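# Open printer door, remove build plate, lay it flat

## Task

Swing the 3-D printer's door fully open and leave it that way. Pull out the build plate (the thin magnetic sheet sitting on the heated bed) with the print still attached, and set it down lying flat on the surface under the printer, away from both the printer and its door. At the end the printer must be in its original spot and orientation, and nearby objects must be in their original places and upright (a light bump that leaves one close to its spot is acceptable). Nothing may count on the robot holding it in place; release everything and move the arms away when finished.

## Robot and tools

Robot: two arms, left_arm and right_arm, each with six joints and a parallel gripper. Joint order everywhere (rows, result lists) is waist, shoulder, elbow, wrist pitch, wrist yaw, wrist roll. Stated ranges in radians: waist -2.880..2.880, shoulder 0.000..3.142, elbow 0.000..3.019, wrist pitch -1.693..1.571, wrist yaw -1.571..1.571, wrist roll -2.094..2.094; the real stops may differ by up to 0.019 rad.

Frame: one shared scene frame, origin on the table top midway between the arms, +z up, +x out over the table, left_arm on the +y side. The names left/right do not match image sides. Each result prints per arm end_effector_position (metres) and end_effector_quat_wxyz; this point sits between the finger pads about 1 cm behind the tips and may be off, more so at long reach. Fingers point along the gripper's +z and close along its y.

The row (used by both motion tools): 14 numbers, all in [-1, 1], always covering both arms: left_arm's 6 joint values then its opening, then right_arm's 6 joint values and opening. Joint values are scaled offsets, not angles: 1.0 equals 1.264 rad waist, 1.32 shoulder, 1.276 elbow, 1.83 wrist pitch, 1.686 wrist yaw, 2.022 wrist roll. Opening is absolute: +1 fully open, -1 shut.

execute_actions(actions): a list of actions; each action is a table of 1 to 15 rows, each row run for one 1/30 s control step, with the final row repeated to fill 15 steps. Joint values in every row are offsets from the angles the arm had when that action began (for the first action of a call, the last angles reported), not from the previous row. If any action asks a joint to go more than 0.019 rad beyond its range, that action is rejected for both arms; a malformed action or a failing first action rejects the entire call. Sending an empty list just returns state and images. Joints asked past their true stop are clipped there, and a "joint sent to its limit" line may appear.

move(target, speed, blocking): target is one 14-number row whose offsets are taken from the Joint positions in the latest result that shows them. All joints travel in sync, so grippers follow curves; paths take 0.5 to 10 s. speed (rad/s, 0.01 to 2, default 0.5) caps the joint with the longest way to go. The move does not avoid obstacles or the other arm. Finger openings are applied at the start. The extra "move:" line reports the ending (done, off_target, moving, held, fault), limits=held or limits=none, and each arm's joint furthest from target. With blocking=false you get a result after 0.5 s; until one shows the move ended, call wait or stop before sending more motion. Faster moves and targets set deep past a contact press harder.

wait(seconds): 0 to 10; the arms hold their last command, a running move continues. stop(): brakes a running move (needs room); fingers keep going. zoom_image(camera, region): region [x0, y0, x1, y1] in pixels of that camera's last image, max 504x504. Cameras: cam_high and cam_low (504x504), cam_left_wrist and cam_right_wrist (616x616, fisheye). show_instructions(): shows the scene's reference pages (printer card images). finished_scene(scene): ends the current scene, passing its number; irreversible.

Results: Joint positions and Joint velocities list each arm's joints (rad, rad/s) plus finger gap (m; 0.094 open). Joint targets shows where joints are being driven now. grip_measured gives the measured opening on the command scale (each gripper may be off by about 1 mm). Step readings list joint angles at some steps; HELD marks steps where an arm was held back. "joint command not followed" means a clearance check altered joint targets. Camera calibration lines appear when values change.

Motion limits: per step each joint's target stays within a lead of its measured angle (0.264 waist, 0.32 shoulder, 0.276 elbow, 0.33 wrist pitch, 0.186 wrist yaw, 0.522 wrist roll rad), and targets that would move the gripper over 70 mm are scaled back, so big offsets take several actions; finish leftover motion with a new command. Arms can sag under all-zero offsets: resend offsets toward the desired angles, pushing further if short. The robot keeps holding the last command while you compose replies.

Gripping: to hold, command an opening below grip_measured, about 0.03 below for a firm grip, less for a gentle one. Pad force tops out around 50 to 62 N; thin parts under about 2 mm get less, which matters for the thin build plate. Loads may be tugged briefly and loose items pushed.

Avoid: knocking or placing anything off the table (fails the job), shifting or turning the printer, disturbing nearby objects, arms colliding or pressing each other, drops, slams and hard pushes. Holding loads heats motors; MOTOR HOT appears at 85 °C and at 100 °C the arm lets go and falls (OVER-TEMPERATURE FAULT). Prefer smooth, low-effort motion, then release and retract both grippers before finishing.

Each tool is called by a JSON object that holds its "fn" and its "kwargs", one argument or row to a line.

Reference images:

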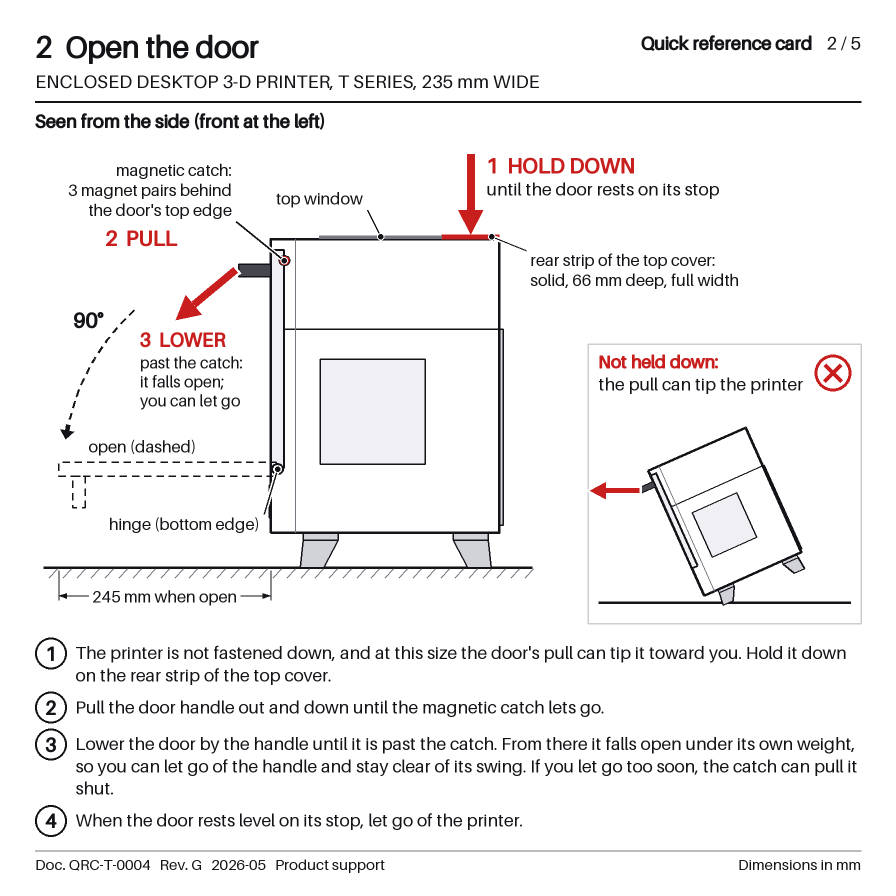

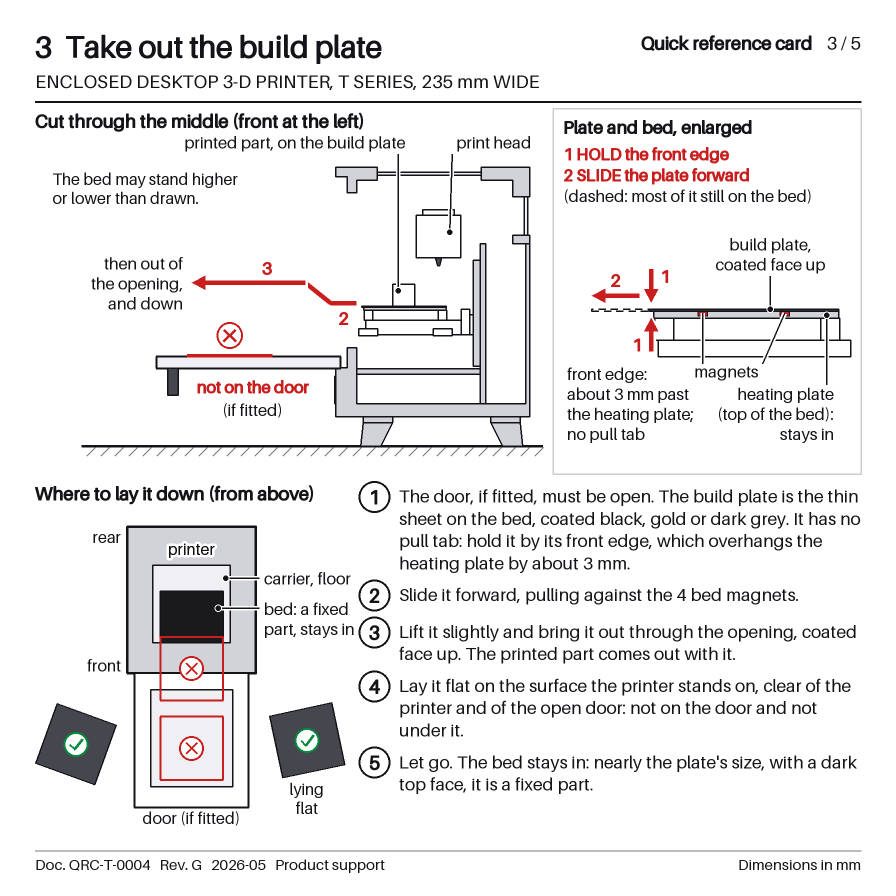

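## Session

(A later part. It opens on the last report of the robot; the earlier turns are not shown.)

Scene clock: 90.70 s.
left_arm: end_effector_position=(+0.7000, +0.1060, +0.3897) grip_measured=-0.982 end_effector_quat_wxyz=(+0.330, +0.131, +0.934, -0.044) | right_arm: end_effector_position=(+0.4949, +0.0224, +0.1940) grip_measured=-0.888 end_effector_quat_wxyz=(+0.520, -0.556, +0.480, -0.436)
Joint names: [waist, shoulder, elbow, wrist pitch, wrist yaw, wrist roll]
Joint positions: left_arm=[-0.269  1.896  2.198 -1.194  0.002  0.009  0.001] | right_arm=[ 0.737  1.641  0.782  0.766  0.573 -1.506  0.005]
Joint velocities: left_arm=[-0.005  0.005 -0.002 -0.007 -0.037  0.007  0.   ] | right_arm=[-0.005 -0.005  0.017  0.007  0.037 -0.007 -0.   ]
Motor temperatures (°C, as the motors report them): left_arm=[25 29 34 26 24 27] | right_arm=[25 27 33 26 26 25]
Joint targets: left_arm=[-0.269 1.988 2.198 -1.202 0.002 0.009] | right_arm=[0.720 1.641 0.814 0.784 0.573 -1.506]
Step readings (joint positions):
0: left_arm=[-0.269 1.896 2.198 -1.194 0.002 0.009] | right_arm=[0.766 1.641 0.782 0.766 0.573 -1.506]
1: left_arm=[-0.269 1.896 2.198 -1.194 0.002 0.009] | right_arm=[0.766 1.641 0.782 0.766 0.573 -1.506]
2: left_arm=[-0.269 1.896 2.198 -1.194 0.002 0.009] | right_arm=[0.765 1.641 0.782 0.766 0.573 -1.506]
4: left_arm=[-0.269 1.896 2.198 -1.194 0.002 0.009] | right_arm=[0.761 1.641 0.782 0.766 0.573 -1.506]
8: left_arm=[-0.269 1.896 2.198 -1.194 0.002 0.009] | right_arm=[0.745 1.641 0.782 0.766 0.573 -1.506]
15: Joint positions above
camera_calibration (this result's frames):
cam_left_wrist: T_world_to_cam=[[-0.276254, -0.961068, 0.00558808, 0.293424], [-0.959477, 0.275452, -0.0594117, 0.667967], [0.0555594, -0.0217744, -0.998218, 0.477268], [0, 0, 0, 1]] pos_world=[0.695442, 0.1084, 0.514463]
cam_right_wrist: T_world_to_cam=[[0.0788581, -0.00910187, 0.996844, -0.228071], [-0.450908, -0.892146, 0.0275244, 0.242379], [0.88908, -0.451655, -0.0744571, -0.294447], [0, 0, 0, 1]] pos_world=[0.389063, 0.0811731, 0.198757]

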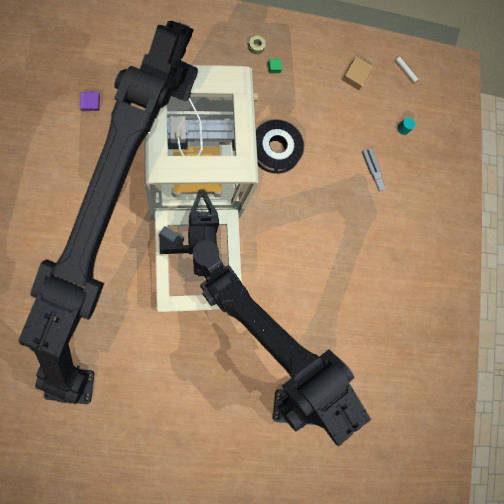

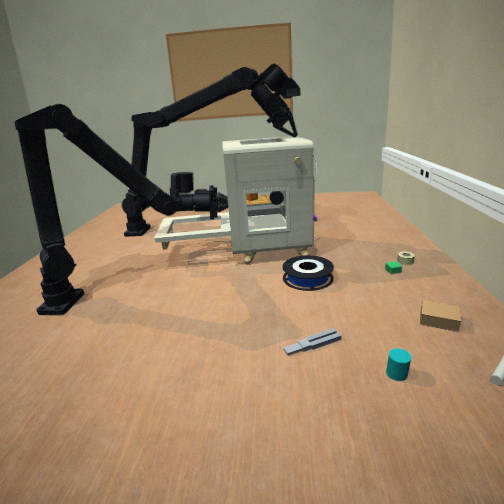

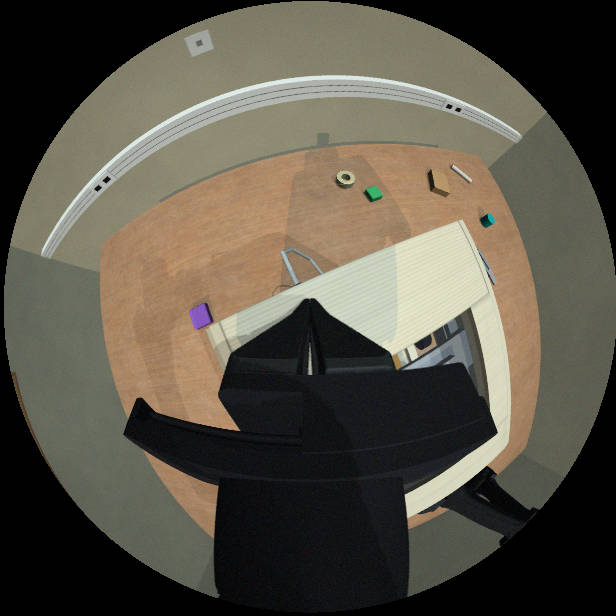

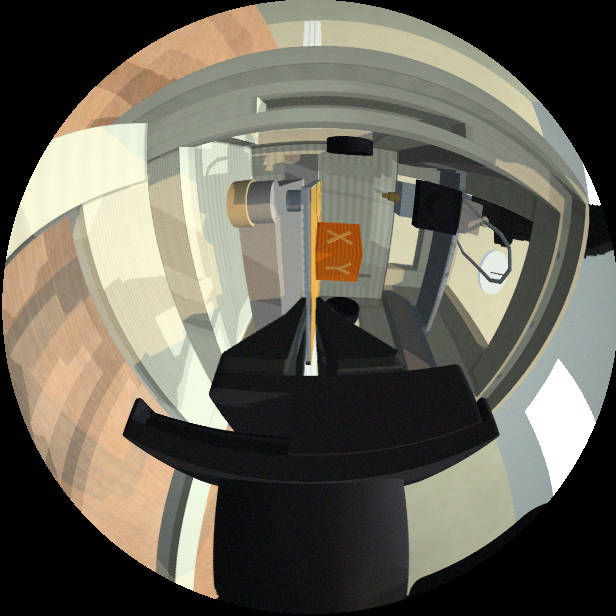

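{"fn": "execute_actions", "kwargs": {
  "actions": [
    [[0,0.07,0,-0.004,0,0,-1, -0.016,0,0.025,0.01,0,0,-0.93],[0,0.07,0,-0.004,0,0,-1, -0.016,0,0.025,0.01,0,0,-0.95],[0,0.07,0,-0.004,0,0,-1, -0.016,0,0.025,0.01,0,0,-0.97],[0,0.07,0,-0.004,0,0,-1, -0.016,0,0.025,0.01,0,0,-1]],
    [[0,0.07,0,-0.004,0,0,-1, 0,0,0.025,0.01,0,0,-1]]
  ]
}}

{"fn": "zoom_image", "kwargs": {
  "camera": "cam_right_wrist",
  "region": [260, 230, 360, 330]
}}

Scene clock: 92.77 s.
left_arm: end_effector_position=(+0.7000, +0.1060, +0.3897) grip_measured=-0.982 end_effector_quat_wxyz=(+0.330, +0.131, +0.934, -0.044) | right_arm: end_effector_position=(+0.4947, +0.0226, +0.1940) grip_measured=-0.994 end_effector_quat_wxyz=(+0.520, -0.556, +0.480, -0.436)
Joint names: [waist, shoulder, elbow, wrist pitch, wrist yaw, wrist roll]
Joint positions: left_arm=[-0.269  1.896  2.198 -1.194  0.002  0.009  0.001] | right_arm=[ 0.737  1.641  0.782  0.766  0.574 -1.506  0.   ]
Joint velocities: left_arm=[-0.005 -0.015  0.012 -0.007 -0.007 -0.066  0.001] | right_arm=[-0.005  0.005 -0.007  0.007  0.022  0.066 -0.   ]
Motor temperatures (°C, as the motors report them): left_arm=[25 29 34 26 24 27] | right_arm=[25 27 33 26 26 25]
Joint targets: left_arm=[-0.269 1.989 2.198 -1.201 0.002 0.009] | right_arm=[0.737 1.641 0.814 0.784 0.574 -1.506]
Step readings (joint positions; steps 1 to 15: 1st action; 16 to 30: 2nd action):
0: left_arm=[-0.269 1.896 2.198 -1.194 0.002 0.009] | right_arm=[0.737 1.641 0.782 0.766 0.573 -1.506]
1: left_arm=[-0.269 1.896 2.198 -1.194 0.002 0.009] | right_arm=[0.737 1.641 0.782 0.766 0.573 -1.506]
2: left_arm=[-0.269 1.896 2.198 -1.194 0.002 0.009] | right_arm=[0.737 1.641 0.782 0.766 0.573 -1.506]
4: left_arm=[-0.269 1.896 2.198 -1.194 0.002 0.009] | right_arm=[0.737 1.641 0.782 0.766 0.573 -1.506]
8: left_arm=[-0.269 1.896 2.198 -1.194 0.002 0.009] | right_arm=[0.737 1.641 0.782 0.766 0.574 -1.506]
15: left_arm=[-0.269 1.896 2.198 -1.194 0.002 0.009] | right_arm=[0.737 1.641 0.782 0.766 0.574 -1.506]
16: left_arm=[-0.269 1.896 2.198 -1.194 0.002 0.009] | right_arm=[0.737 1.641 0.782 0.766 0.574 -1.506]
17: left_arm=[-0.269 1.896 2.198 -1.194 0.002 0.009] | right_arm=[0.737 1.641 0.782 0.766 0.574 -1.506]
19: left_arm=[-0.269 1.896 2.198 -1.194 0.002 0.009] | right_arm=[0.737 1.641 0.782 0.766 0.574 -1.506]
23: left_arm=[-0.269 1.896 2.198 -1.194 0.002 0.009] | right_arm=[0.737 1.641 0.782 0.766 0.574 -1.506]
30: Joint positions above
camera_calibration (this result's frames):
cam_left_wrist: T_world_to_cam=[[-0.276254, -0.961068, 0.00558808, 0.293424], [-0.959477, 0.275452, -0.0594117, 0.667967], [0.0555594, -0.0217744, -0.998218, 0.477268], [0, 0, 0, 1]] pos_world=[0.695442, 0.1084, 0.514463]
cam_right_wrist: T_world_to_cam=[[0.0787837, -0.00905329, 0.996851, -0.228028], [-0.451246, -0.891974, 0.0275623, 0.242602], [0.888915, -0.451996, -0.0743583, -0.294103], [0, 0, 0, 1]] pos_world=[0.388871, 0.0813971, 0.198754]

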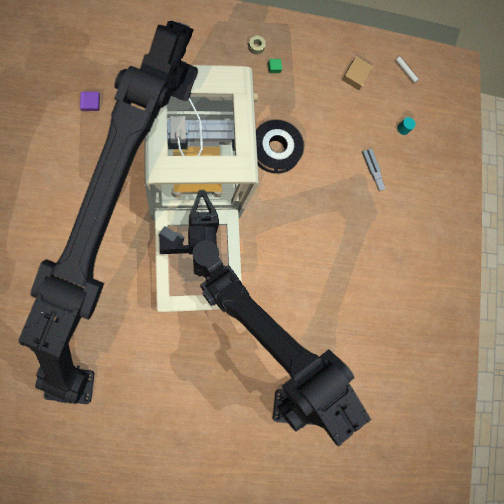

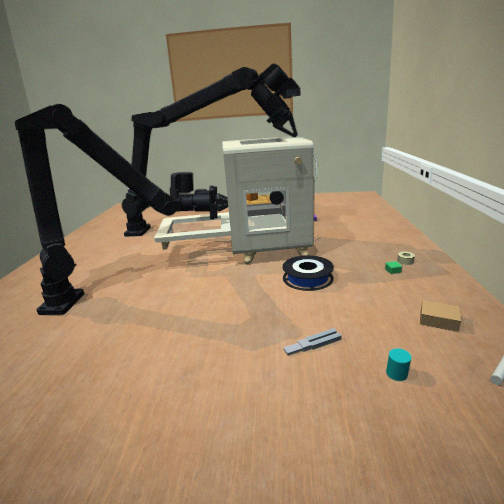

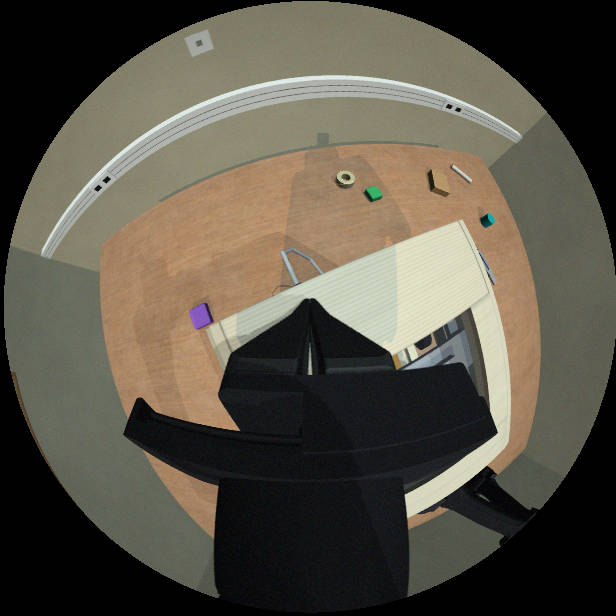

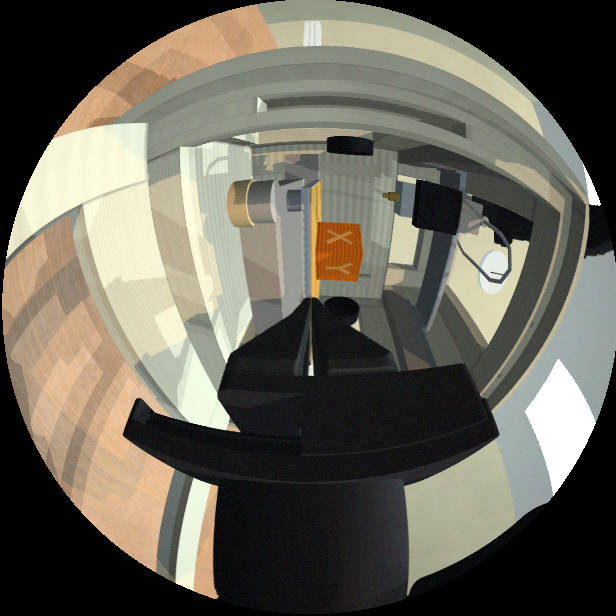

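Region (260, 230, 360, 330) of cam_right_wrist's 616x616 image, scaled by 5.040, with more detail than that image has.

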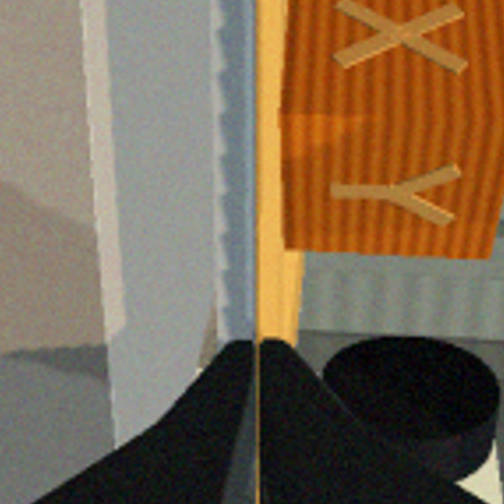

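{"fn": "execute_actions", "kwargs": {
  "actions": [
    [[0,0.07,0,-0.004,0,0,-1, 0.012,-0.022,-0.006,0.016,0.003,0,-1],[0,0.07,0,-0.004,0,0,-1, 0.013,-0.0235,-0.008,0.016,0.004,0,-1],[0,0.07,0,-0.004,0,0,-1, 0.014,-0.025,-0.010,0.0165,0.005,0,-1],[0,0.07,0,-0.004,0,0,-1, 0.015,-0.0265,-0.012,0.017,0.006,0,-1],[0,0.07,0,-0.004,0,0,-1, 0.016,-0.028,-0.014,0.0175,0.007,0,-1],[0,0.07,0,-0.004,0,0,-1, 0.017,-0.0295,-0.016,0.018,0.0075,0,-1],[0,0.07,0,-0.004,0,0,-1, 0.018,-0.031,-0.018,0.018,0.008,0,-1],[0,0.07,0,-0.004,0,0,-1, 0.019,-0.0325,-0.020,0.0185,0.009,0,-1],[0,0.07,0,-0.004,0,0,-1, 0.020,-0.034,-0.022,0.019,0.010,0,-1]]
  ]
}}

{"fn": "zoom_image", "kwargs": {
  "camera": "cam_high",
  "region": [160, 160, 240, 240]
}}

Scene clock: 95.93 s.
left_arm: end_effector_position=(+0.7000, +0.1060, +0.3897) grip_measured=-0.982 end_effector_quat_wxyz=(+0.330, +0.131, +0.934, -0.044) | right_arm: end_effector_position=(+0.4899, +0.0198, +0.1936) grip_measured=-0.994 end_effector_quat_wxyz=(+0.518, -0.554, +0.481, -0.439)
Joint names: [waist, shoulder, elbow, wrist pitch, wrist yaw, wrist roll]
Joint positions: left_arm=[-0.269  1.896  2.198 -1.194  0.002  0.009  0.001] | right_arm=[ 0.743  1.632  0.768  0.77   0.587 -1.506  0.   ]
Joint velocities: left_arm=[ 0.005 -0.005  0.002 -0.017  0.007 -0.081 -0.001] | right_arm=[ 0.044 -0.093 -0.1   -0.002  0.154  0.066  0.   ]
Motor temperatures (°C, as the motors report them): left_arm=[25 29 34 26 24 27] | right_arm=[25 27 33 26 26 25]
Joint targets: left_arm=[-0.269 1.989 2.198 -1.201 0.002 0.009] | right_arm=[0.763 1.596 0.754 0.801 0.591 -1.506]
Step readings (joint positions):
0: left_arm=[-0.269 1.896 2.198 -1.194 0.002 0.009] | right_arm=[0.737 1.641 0.782 0.766 0.574 -1.506]
1: left_arm=[-0.269 1.896 2.198 -1.194 0.002 0.009] | right_arm=[0.738 1.640 0.781 0.766 0.576 -1.506]
2: left_arm=[-0.269 1.896 2.198 -1.194 0.002 0.009] | right_arm=[0.739 1.640 0.781 0.766 0.577 -1.506]
4: left_arm=[-0.269 1.896 2.198 -1.194 0.002 0.009] | right_arm=[0.739 1.640 0.781 0.766 0.578 -1.506]
8: left_arm=[-0.269 1.896 2.198 -1.194 0.002 0.009] | right_arm=[0.740 1.640 0.779 0.766 0.580 -1.506]
15: Joint positions above
camera_calibration (this result's frames):
cam_left_wrist: T_world_to_cam=[[-0.276254, -0.961068, 0.00558808, 0.293424], [-0.959477, 0.275452, -0.0594117, 0.667967], [0.0555594, -0.0217744, -0.998218, 0.477268], [0, 0, 0, 1]] pos_world=[0.695442, 0.1084, 0.514463]
cam_right_wrist: T_world_to_cam=[[0.0784687, -0.00824782, 0.996882, -0.227195], [-0.457995, -0.888492, 0.0286996, 0.24095], [0.885485, -0.458819, -0.0734963, -0.289404], [0, 0, 0, 1]] pos_world=[0.384445, 0.0794245, 0.198301]

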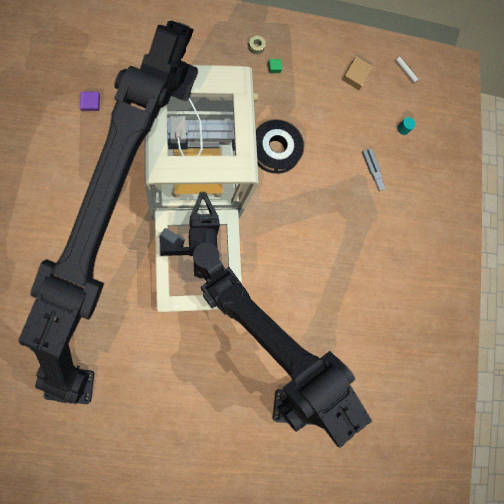

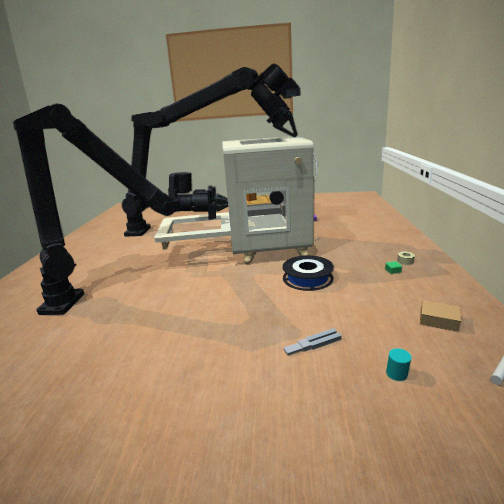

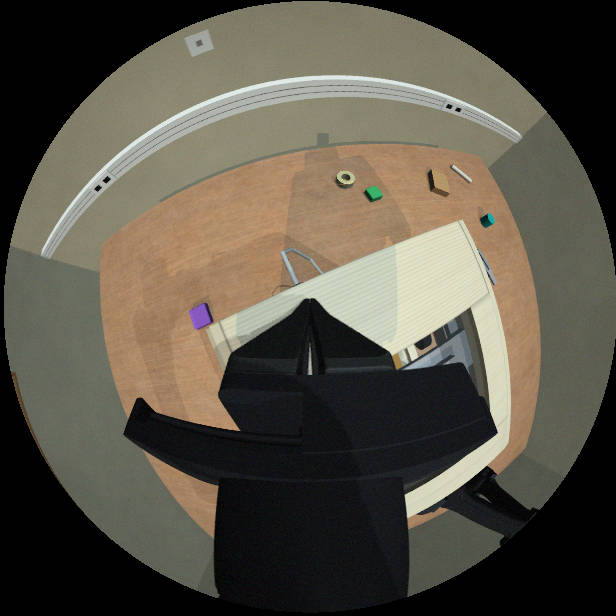

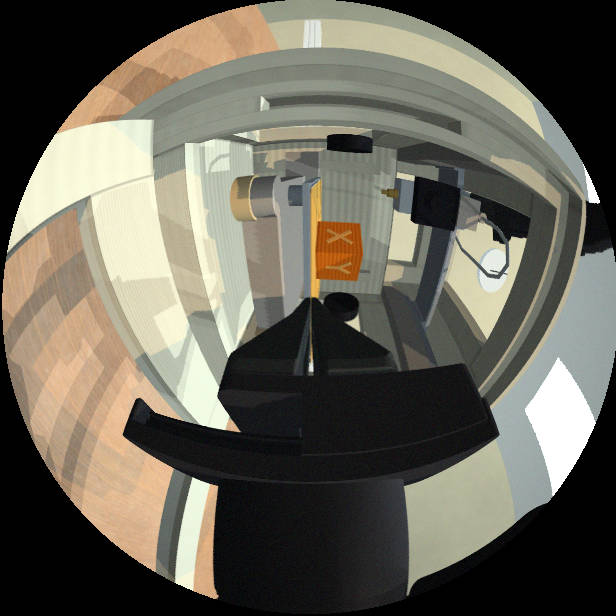

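Region (160, 160, 240, 240) of cam_high's 504x504 image, scaled by 6.300, with more detail than that image has.

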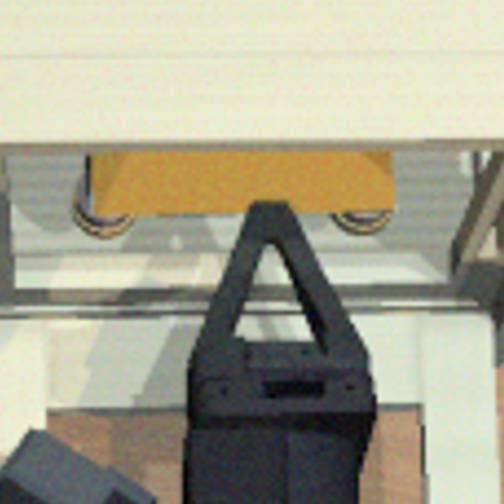

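The plate is sliding.

{"fn": "execute_actions", "kwargs": {
  "actions": []
}}

{"fn": "zoom_image", "kwargs": {
  "camera": "cam_high",
  "region": [160, 160, 240, 240]
}}

Scene clock: 101.60 s.
left_arm: end_effector_position=(+0.7000, +0.1060, +0.3897) grip_measured=-0.982 end_effector_quat_wxyz=(+0.330, +0.131, +0.934, -0.044) | right_arm: end_effector_position=(+0.4856, +0.0203, +0.1938) grip_measured=-0.994 end_effector_quat_wxyz=(+0.519, -0.556, +0.480, -0.438)
Joint names: [waist, shoulder, elbow, wrist pitch, wrist yaw, wrist roll]
Joint positions: left_arm=[-0.269  1.896  2.198 -1.194  0.002  0.009  0.001] | right_arm=[ 0.749  1.624  0.759  0.77   0.589 -1.506  0.   ]
Joint velocities: left_arm=[-0.005 -0.005 -0.007 -0.007  0.051  0.037  0.   ] | right_arm=[-0.005  0.015  0.002  0.007 -0.066  0.051  0.   ]
Motor temperatures (°C, as the motors report them): left_arm=[25 29 34 26 24 27] | right_arm=[25 27 32 26 26 25]
Joint targets: left_arm=[-0.269 1.989 2.198 -1.201 0.002 0.009] | right_arm=[0.762 1.596 0.754 0.801 0.591 -1.506]
camera_calibration (this result's frames):
cam_left_wrist: T_world_to_cam=[[-0.276254, -0.961068, 0.00558808, 0.293424], [-0.959477, 0.275452, -0.0594117, 0.667967], [0.0555594, -0.0217744, -0.998218, 0.477268], [0, 0, 0, 1]] pos_world=[0.695442, 0.1084, 0.514463]
cam_right_wrist: T_world_to_cam=[[0.0792175, -0.00701093, 0.996833, -0.227404], [-0.454234, -0.890383, 0.0298354, 0.237408], [0.887353, -0.455159, -0.0737185, -0.28634], [0, 0, 0, 1]] pos_world=[0.379938, 0.0794597, 0.198492]

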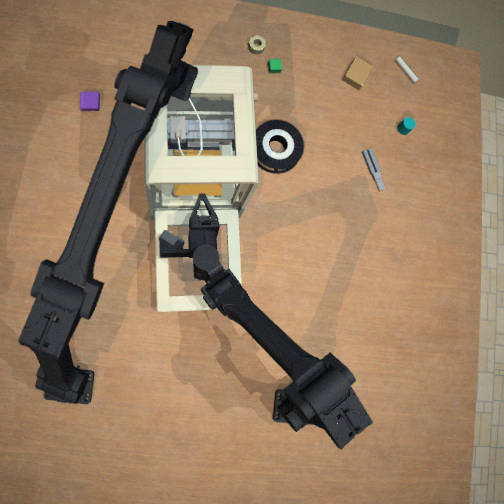

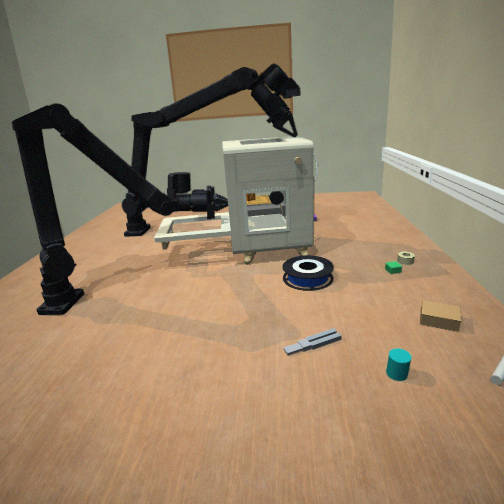

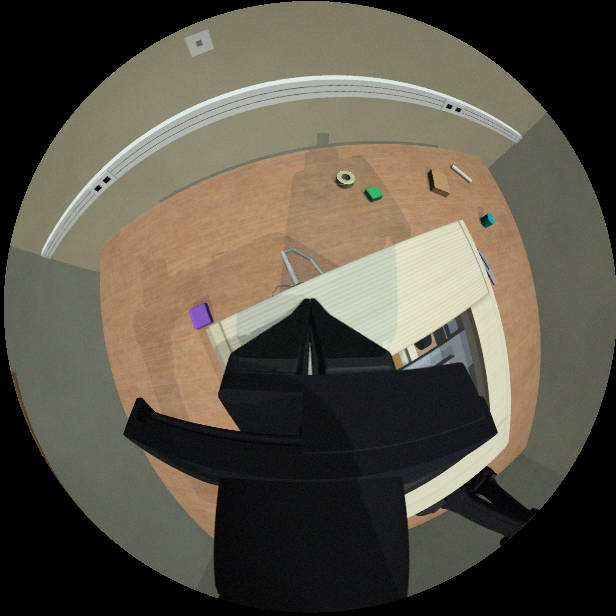

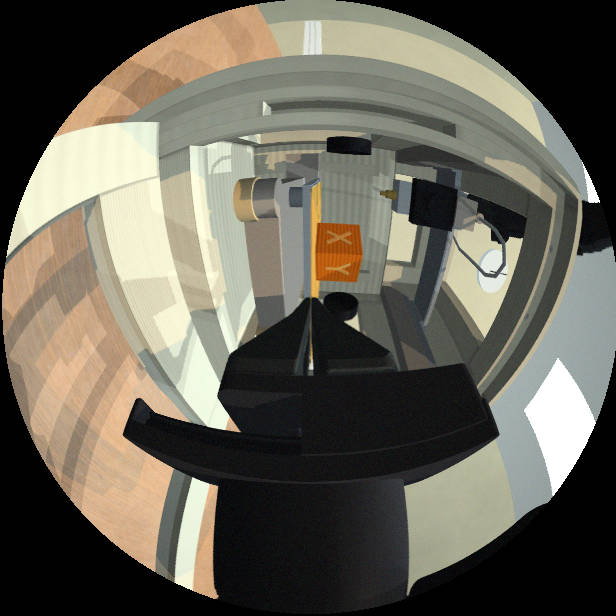

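Region (160, 160, 240, 240) of cam_high's 504x504 image, scaled by 6.300, with more detail than that image has.

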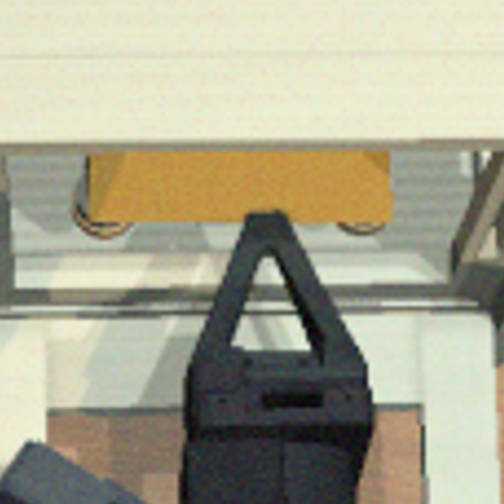

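{"fn": "execute_actions", "kwargs": {
  "actions": [
    [[0,0.07,0,-0.004,0,0,-1, 0.012,-0.0235,-0.008,0.0175,0.0025,0,-1],[0,0.07,0,-0.004,0,0,-1, 0.014,-0.026,-0.0115,0.018,0.004,0,-1],[0,0.07,0,-0.004,0,0,-1, 0.016,-0.029,-0.015,0.019,0.0055,0,-1],[0,0.07,0,-0.004,0,0,-1, 0.018,-0.032,-0.019,0.020,0.007,0,-1],[0,0.07,0,-0.004,0,0,-1, 0.020,-0.034,-0.023,0.0205,0.0085,0,-1]],
    [[0,0.07,0,-0.004,0,0,-1, 0.012,-0.0235,-0.008,0.0175,0.0025,0,-1],[0,0.07,0,-0.004,0,0,-1, 0.014,-0.026,-0.0115,0.018,0.004,0,-1],[0,0.07,0,-0.004,0,0,-1, 0.016,-0.029,-0.015,0.019,0.0055,0,-1],[0,0.07,0,-0.004,0,0,-1, 0.018,-0.032,-0.019,0.020,0.007,0,-1],[0,0.07,0,-0.004,0,0,-1, 0.020,-0.034,-0.023,0.0205,0.0085,0,-1]]
  ]
}}

{"fn": "wait", "kwargs": {
  "seconds": 0.5
}}

{"fn": "zoom_image", "kwargs": {
  "camera": "cam_high",
  "region": [160, 160, 240, 240]
}}

Scene clock: 104.97 s.
left_arm: end_effector_position=(+0.7000, +0.1060, +0.3897) grip_measured=-0.982 end_effector_quat_wxyz=(+0.330, +0.131, +0.934, -0.044) | right_arm: end_effector_position=(+0.4662, +0.0159, +0.1936) grip_measured=-0.994 end_effector_quat_wxyz=(+0.518, -0.556, +0.480, -0.439)
Joint names: [waist, shoulder, elbow, wrist pitch, wrist yaw, wrist roll]
Joint positions: left_arm=[-0.269  1.896  2.198 -1.194  0.002  0.009  0.001] | right_arm=[ 0.773  1.588  0.711  0.781  0.615 -1.506  0.   ]
Joint velocities: left_arm=[-0.005 -0.005 -0.007  0.007 -0.022 -0.007  0.   ] | right_arm=[-0.005 -0.005 -0.002 -0.007 -0.007 -0.022  0.001]
Motor temperatures (°C, as the motors report them): left_arm=[25 29 34 26 24 27] | right_arm=[25 27 31 26 26 25]
Joint targets: left_arm=[-0.269 1.989 2.198 -1.201 0.002 0.009] | right_arm=[0.787 1.562 0.706 0.813 0.616 -1.506]
Step readings (joint positions; steps 1 to 15: 1st action; 16 to 30: 2nd action):
0: left_arm=[-0.269 1.896 2.198 -1.194 0.002 0.009] | right_arm=[0.749 1.624 0.759 0.770 0.589 -1.506]
1: left_arm=[-0.269 1.896 2.198 -1.194 0.002 0.009] | right_arm=[0.749 1.624 0.759 0.770 0.590 -1.506]
2: left_arm=[-0.269 1.896 2.198 -1.194 0.002 0.009] | right_arm=[0.749 1.624 0.759 0.770 0.592 -1.506]
4: left_arm=[-0.269 1.896 2.198 -1.194 0.002 0.009] | right_arm=[0.750 1.620 0.753 0.773 0.596 -1.506]
8: left_arm=[-0.269 1.896 2.198 -1.194 0.002 0.009] | right_arm=[0.758 1.608 0.737 0.776 0.601 -1.506]
15: left_arm=[-0.269 1.896 2.198 -1.194 0.002 0.009] | right_arm=[0.761 1.606 0.735 0.776 0.602 -1.506]
16: left_arm=[-0.269 1.896 2.198 -1.194 0.002 0.009] | right_arm=[0.761 1.606 0.735 0.776 0.603 -1.506]
17: left_arm=[-0.269 1.896 2.198 -1.194 0.002 0.009] | right_arm=[0.761 1.606 0.735 0.776 0.605 -1.506]
19: left_arm=[-0.269 1.896 2.198 -1.194 0.002 0.009] | right_arm=[0.763 1.603 0.729 0.778 0.609 -1.506]
23: left_arm=[-0.269 1.896 2.198 -1.194 0.002 0.009] | right_arm=[0.770 1.590 0.713 0.781 0.614 -1.506]
30: Joint positions above
camera_calibration (this result's frames):
cam_left_wrist: T_world_to_cam=[[-0.276254, -0.961068, 0.00558808, 0.293424], [-0.959477, 0.275452, -0.0594117, 0.667967], [0.0555594, -0.0217744, -0.998218, 0.477268], [0, 0, 0, 1]] pos_world=[0.695442, 0.1084, 0.514463]
cam_right_wrist: T_world_to_cam=[[0.0783935, -0.0045469, 0.996912, -0.225344], [-0.454837, -0.89001, 0.0317074, 0.22459], [0.887118, -0.455918, -0.0718391, -0.271375], [0, 0, 0, 1]] pos_world=[0.360559, 0.0751383, 0.198031]

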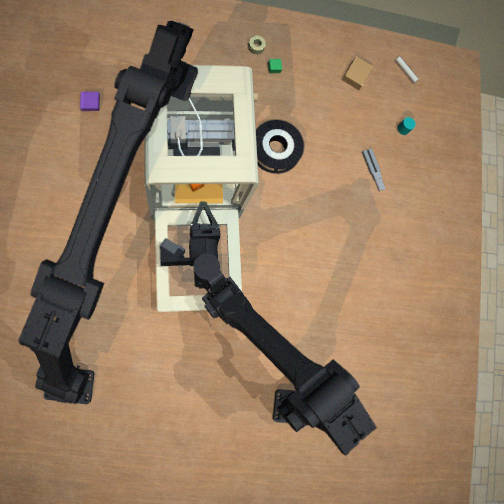

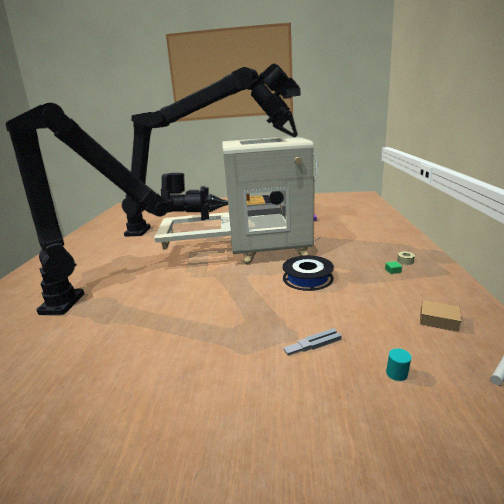

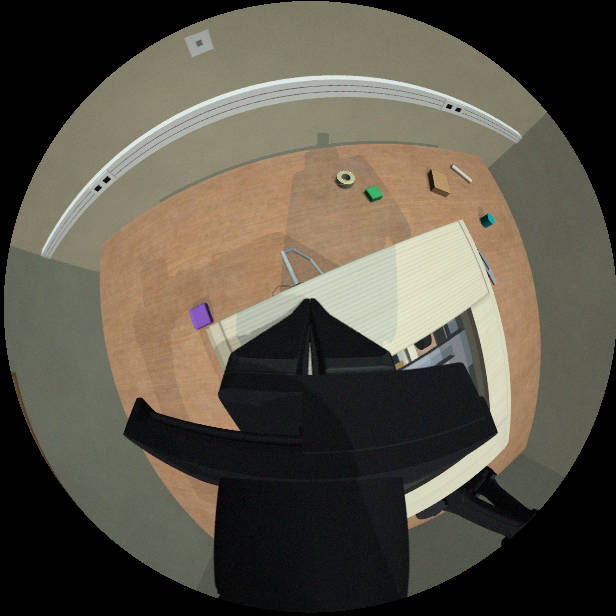

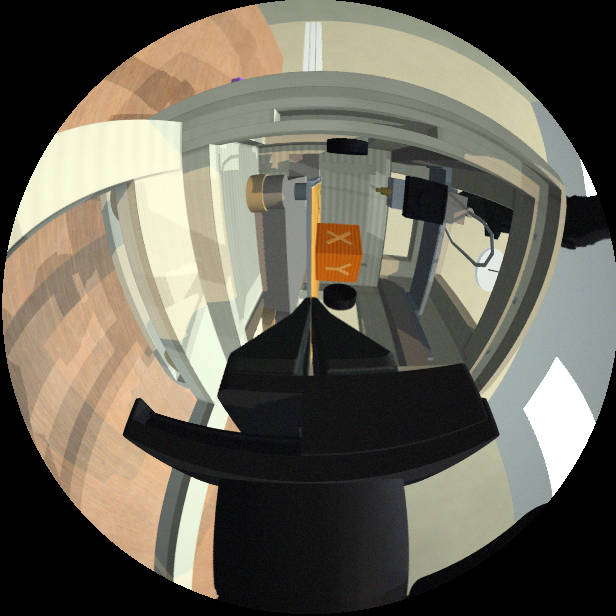

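Scene clock: 105.47 s.
left_arm: end_effector_position=(+0.7000, +0.1060, +0.3897) grip_measured=-0.982 end_effector_quat_wxyz=(+0.330, +0.131, +0.934, -0.044) | right_arm: end_effector_position=(+0.4662, +0.0159, +0.1936) grip_measured=-0.994 end_effector_quat_wxyz=(+0.518, -0.556, +0.480, -0.439)
Joint names: [waist, shoulder, elbow, wrist pitch, wrist yaw, wrist roll]
Joint positions: left_arm=[-0.269  1.896  2.198 -1.194  0.002  0.009  0.001] | right_arm=[ 0.773  1.588  0.711  0.781  0.615 -1.506  0.   ]
Joint velocities: left_arm=[-0.015  0.005  0.007  0.012  0.007 -0.081  0.   ] | right_arm=[ 0.005  0.005 -0.027 -0.002 -0.007  0.125 -0.   ]
Motor temperatures (°C, as the motors report them): left_arm=[25 29 34 26 24 27] | right_arm=[25 27 31 26 26 25]
Joint targets: left_arm=[-0.269 1.989 2.198 -1.201 0.002 0.009] | right_arm=[0.787 1.562 0.706 0.813 0.616 -1.506]
wait: 0.50 s; at rest by 0.17 s
camera_calibration (this result's frames):
cam_left_wrist: T_world_to_cam=[[-0.276254, -0.961068, 0.00558808, 0.293424], [-0.959477, 0.275452, -0.0594117, 0.667967], [0.0555594, -0.0217744, -0.998218, 0.477268], [0, 0, 0, 1]] pos_world=[0.695442, 0.1084, 0.514463]
cam_right_wrist: T_world_to_cam=[[0.0783935, -0.0045469, 0.996912, -0.225344], [-0.454837, -0.89001, 0.0317074, 0.22459], [0.887118, -0.455918, -0.0718391, -0.271375], [0, 0, 0, 1]] pos_world=[0.360559, 0.0751383, 0.198031]

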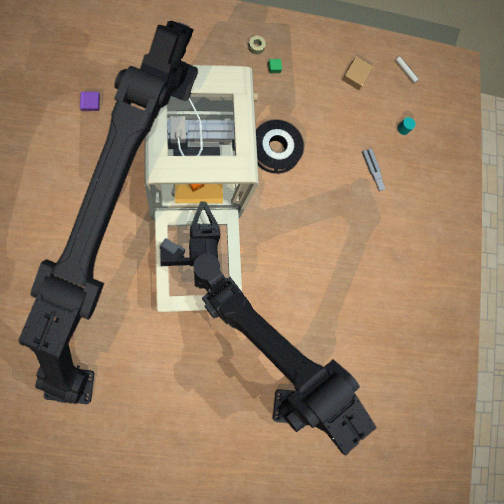

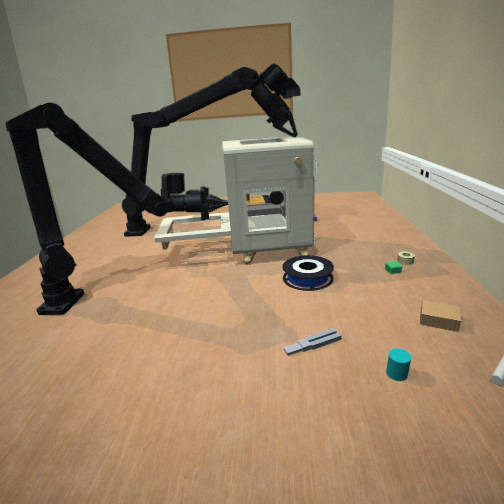

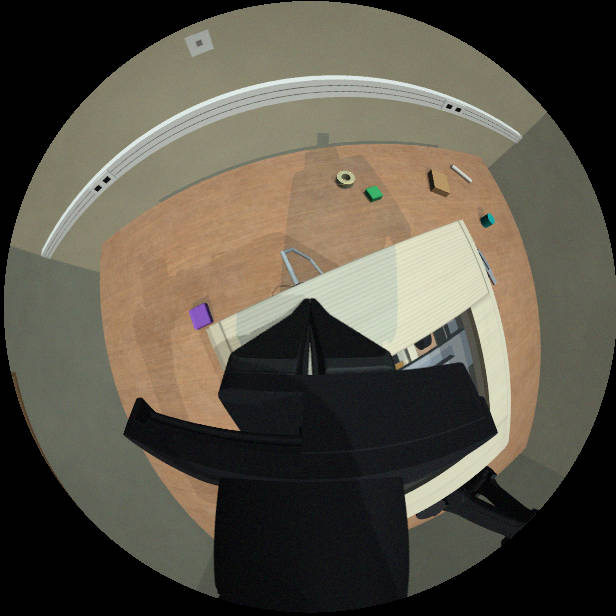

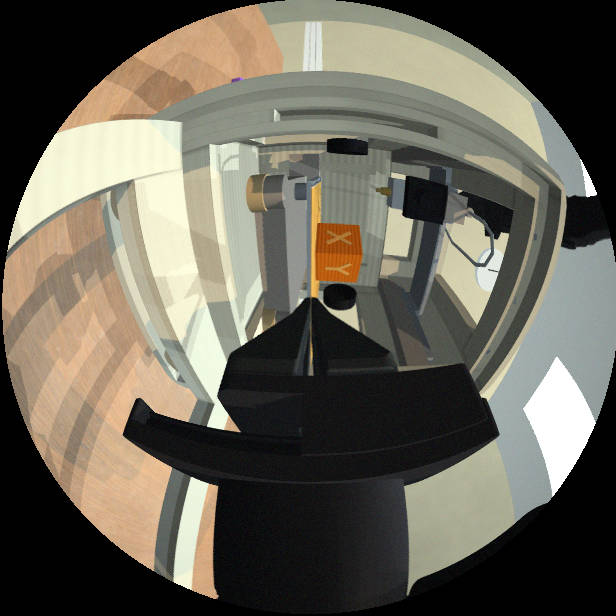

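Region (160, 160, 240, 240) of cam_high's 504x504 image, scaled by 6.300, with more detail than that image has.

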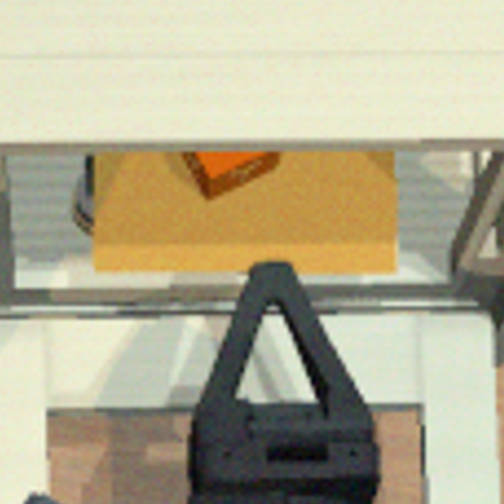

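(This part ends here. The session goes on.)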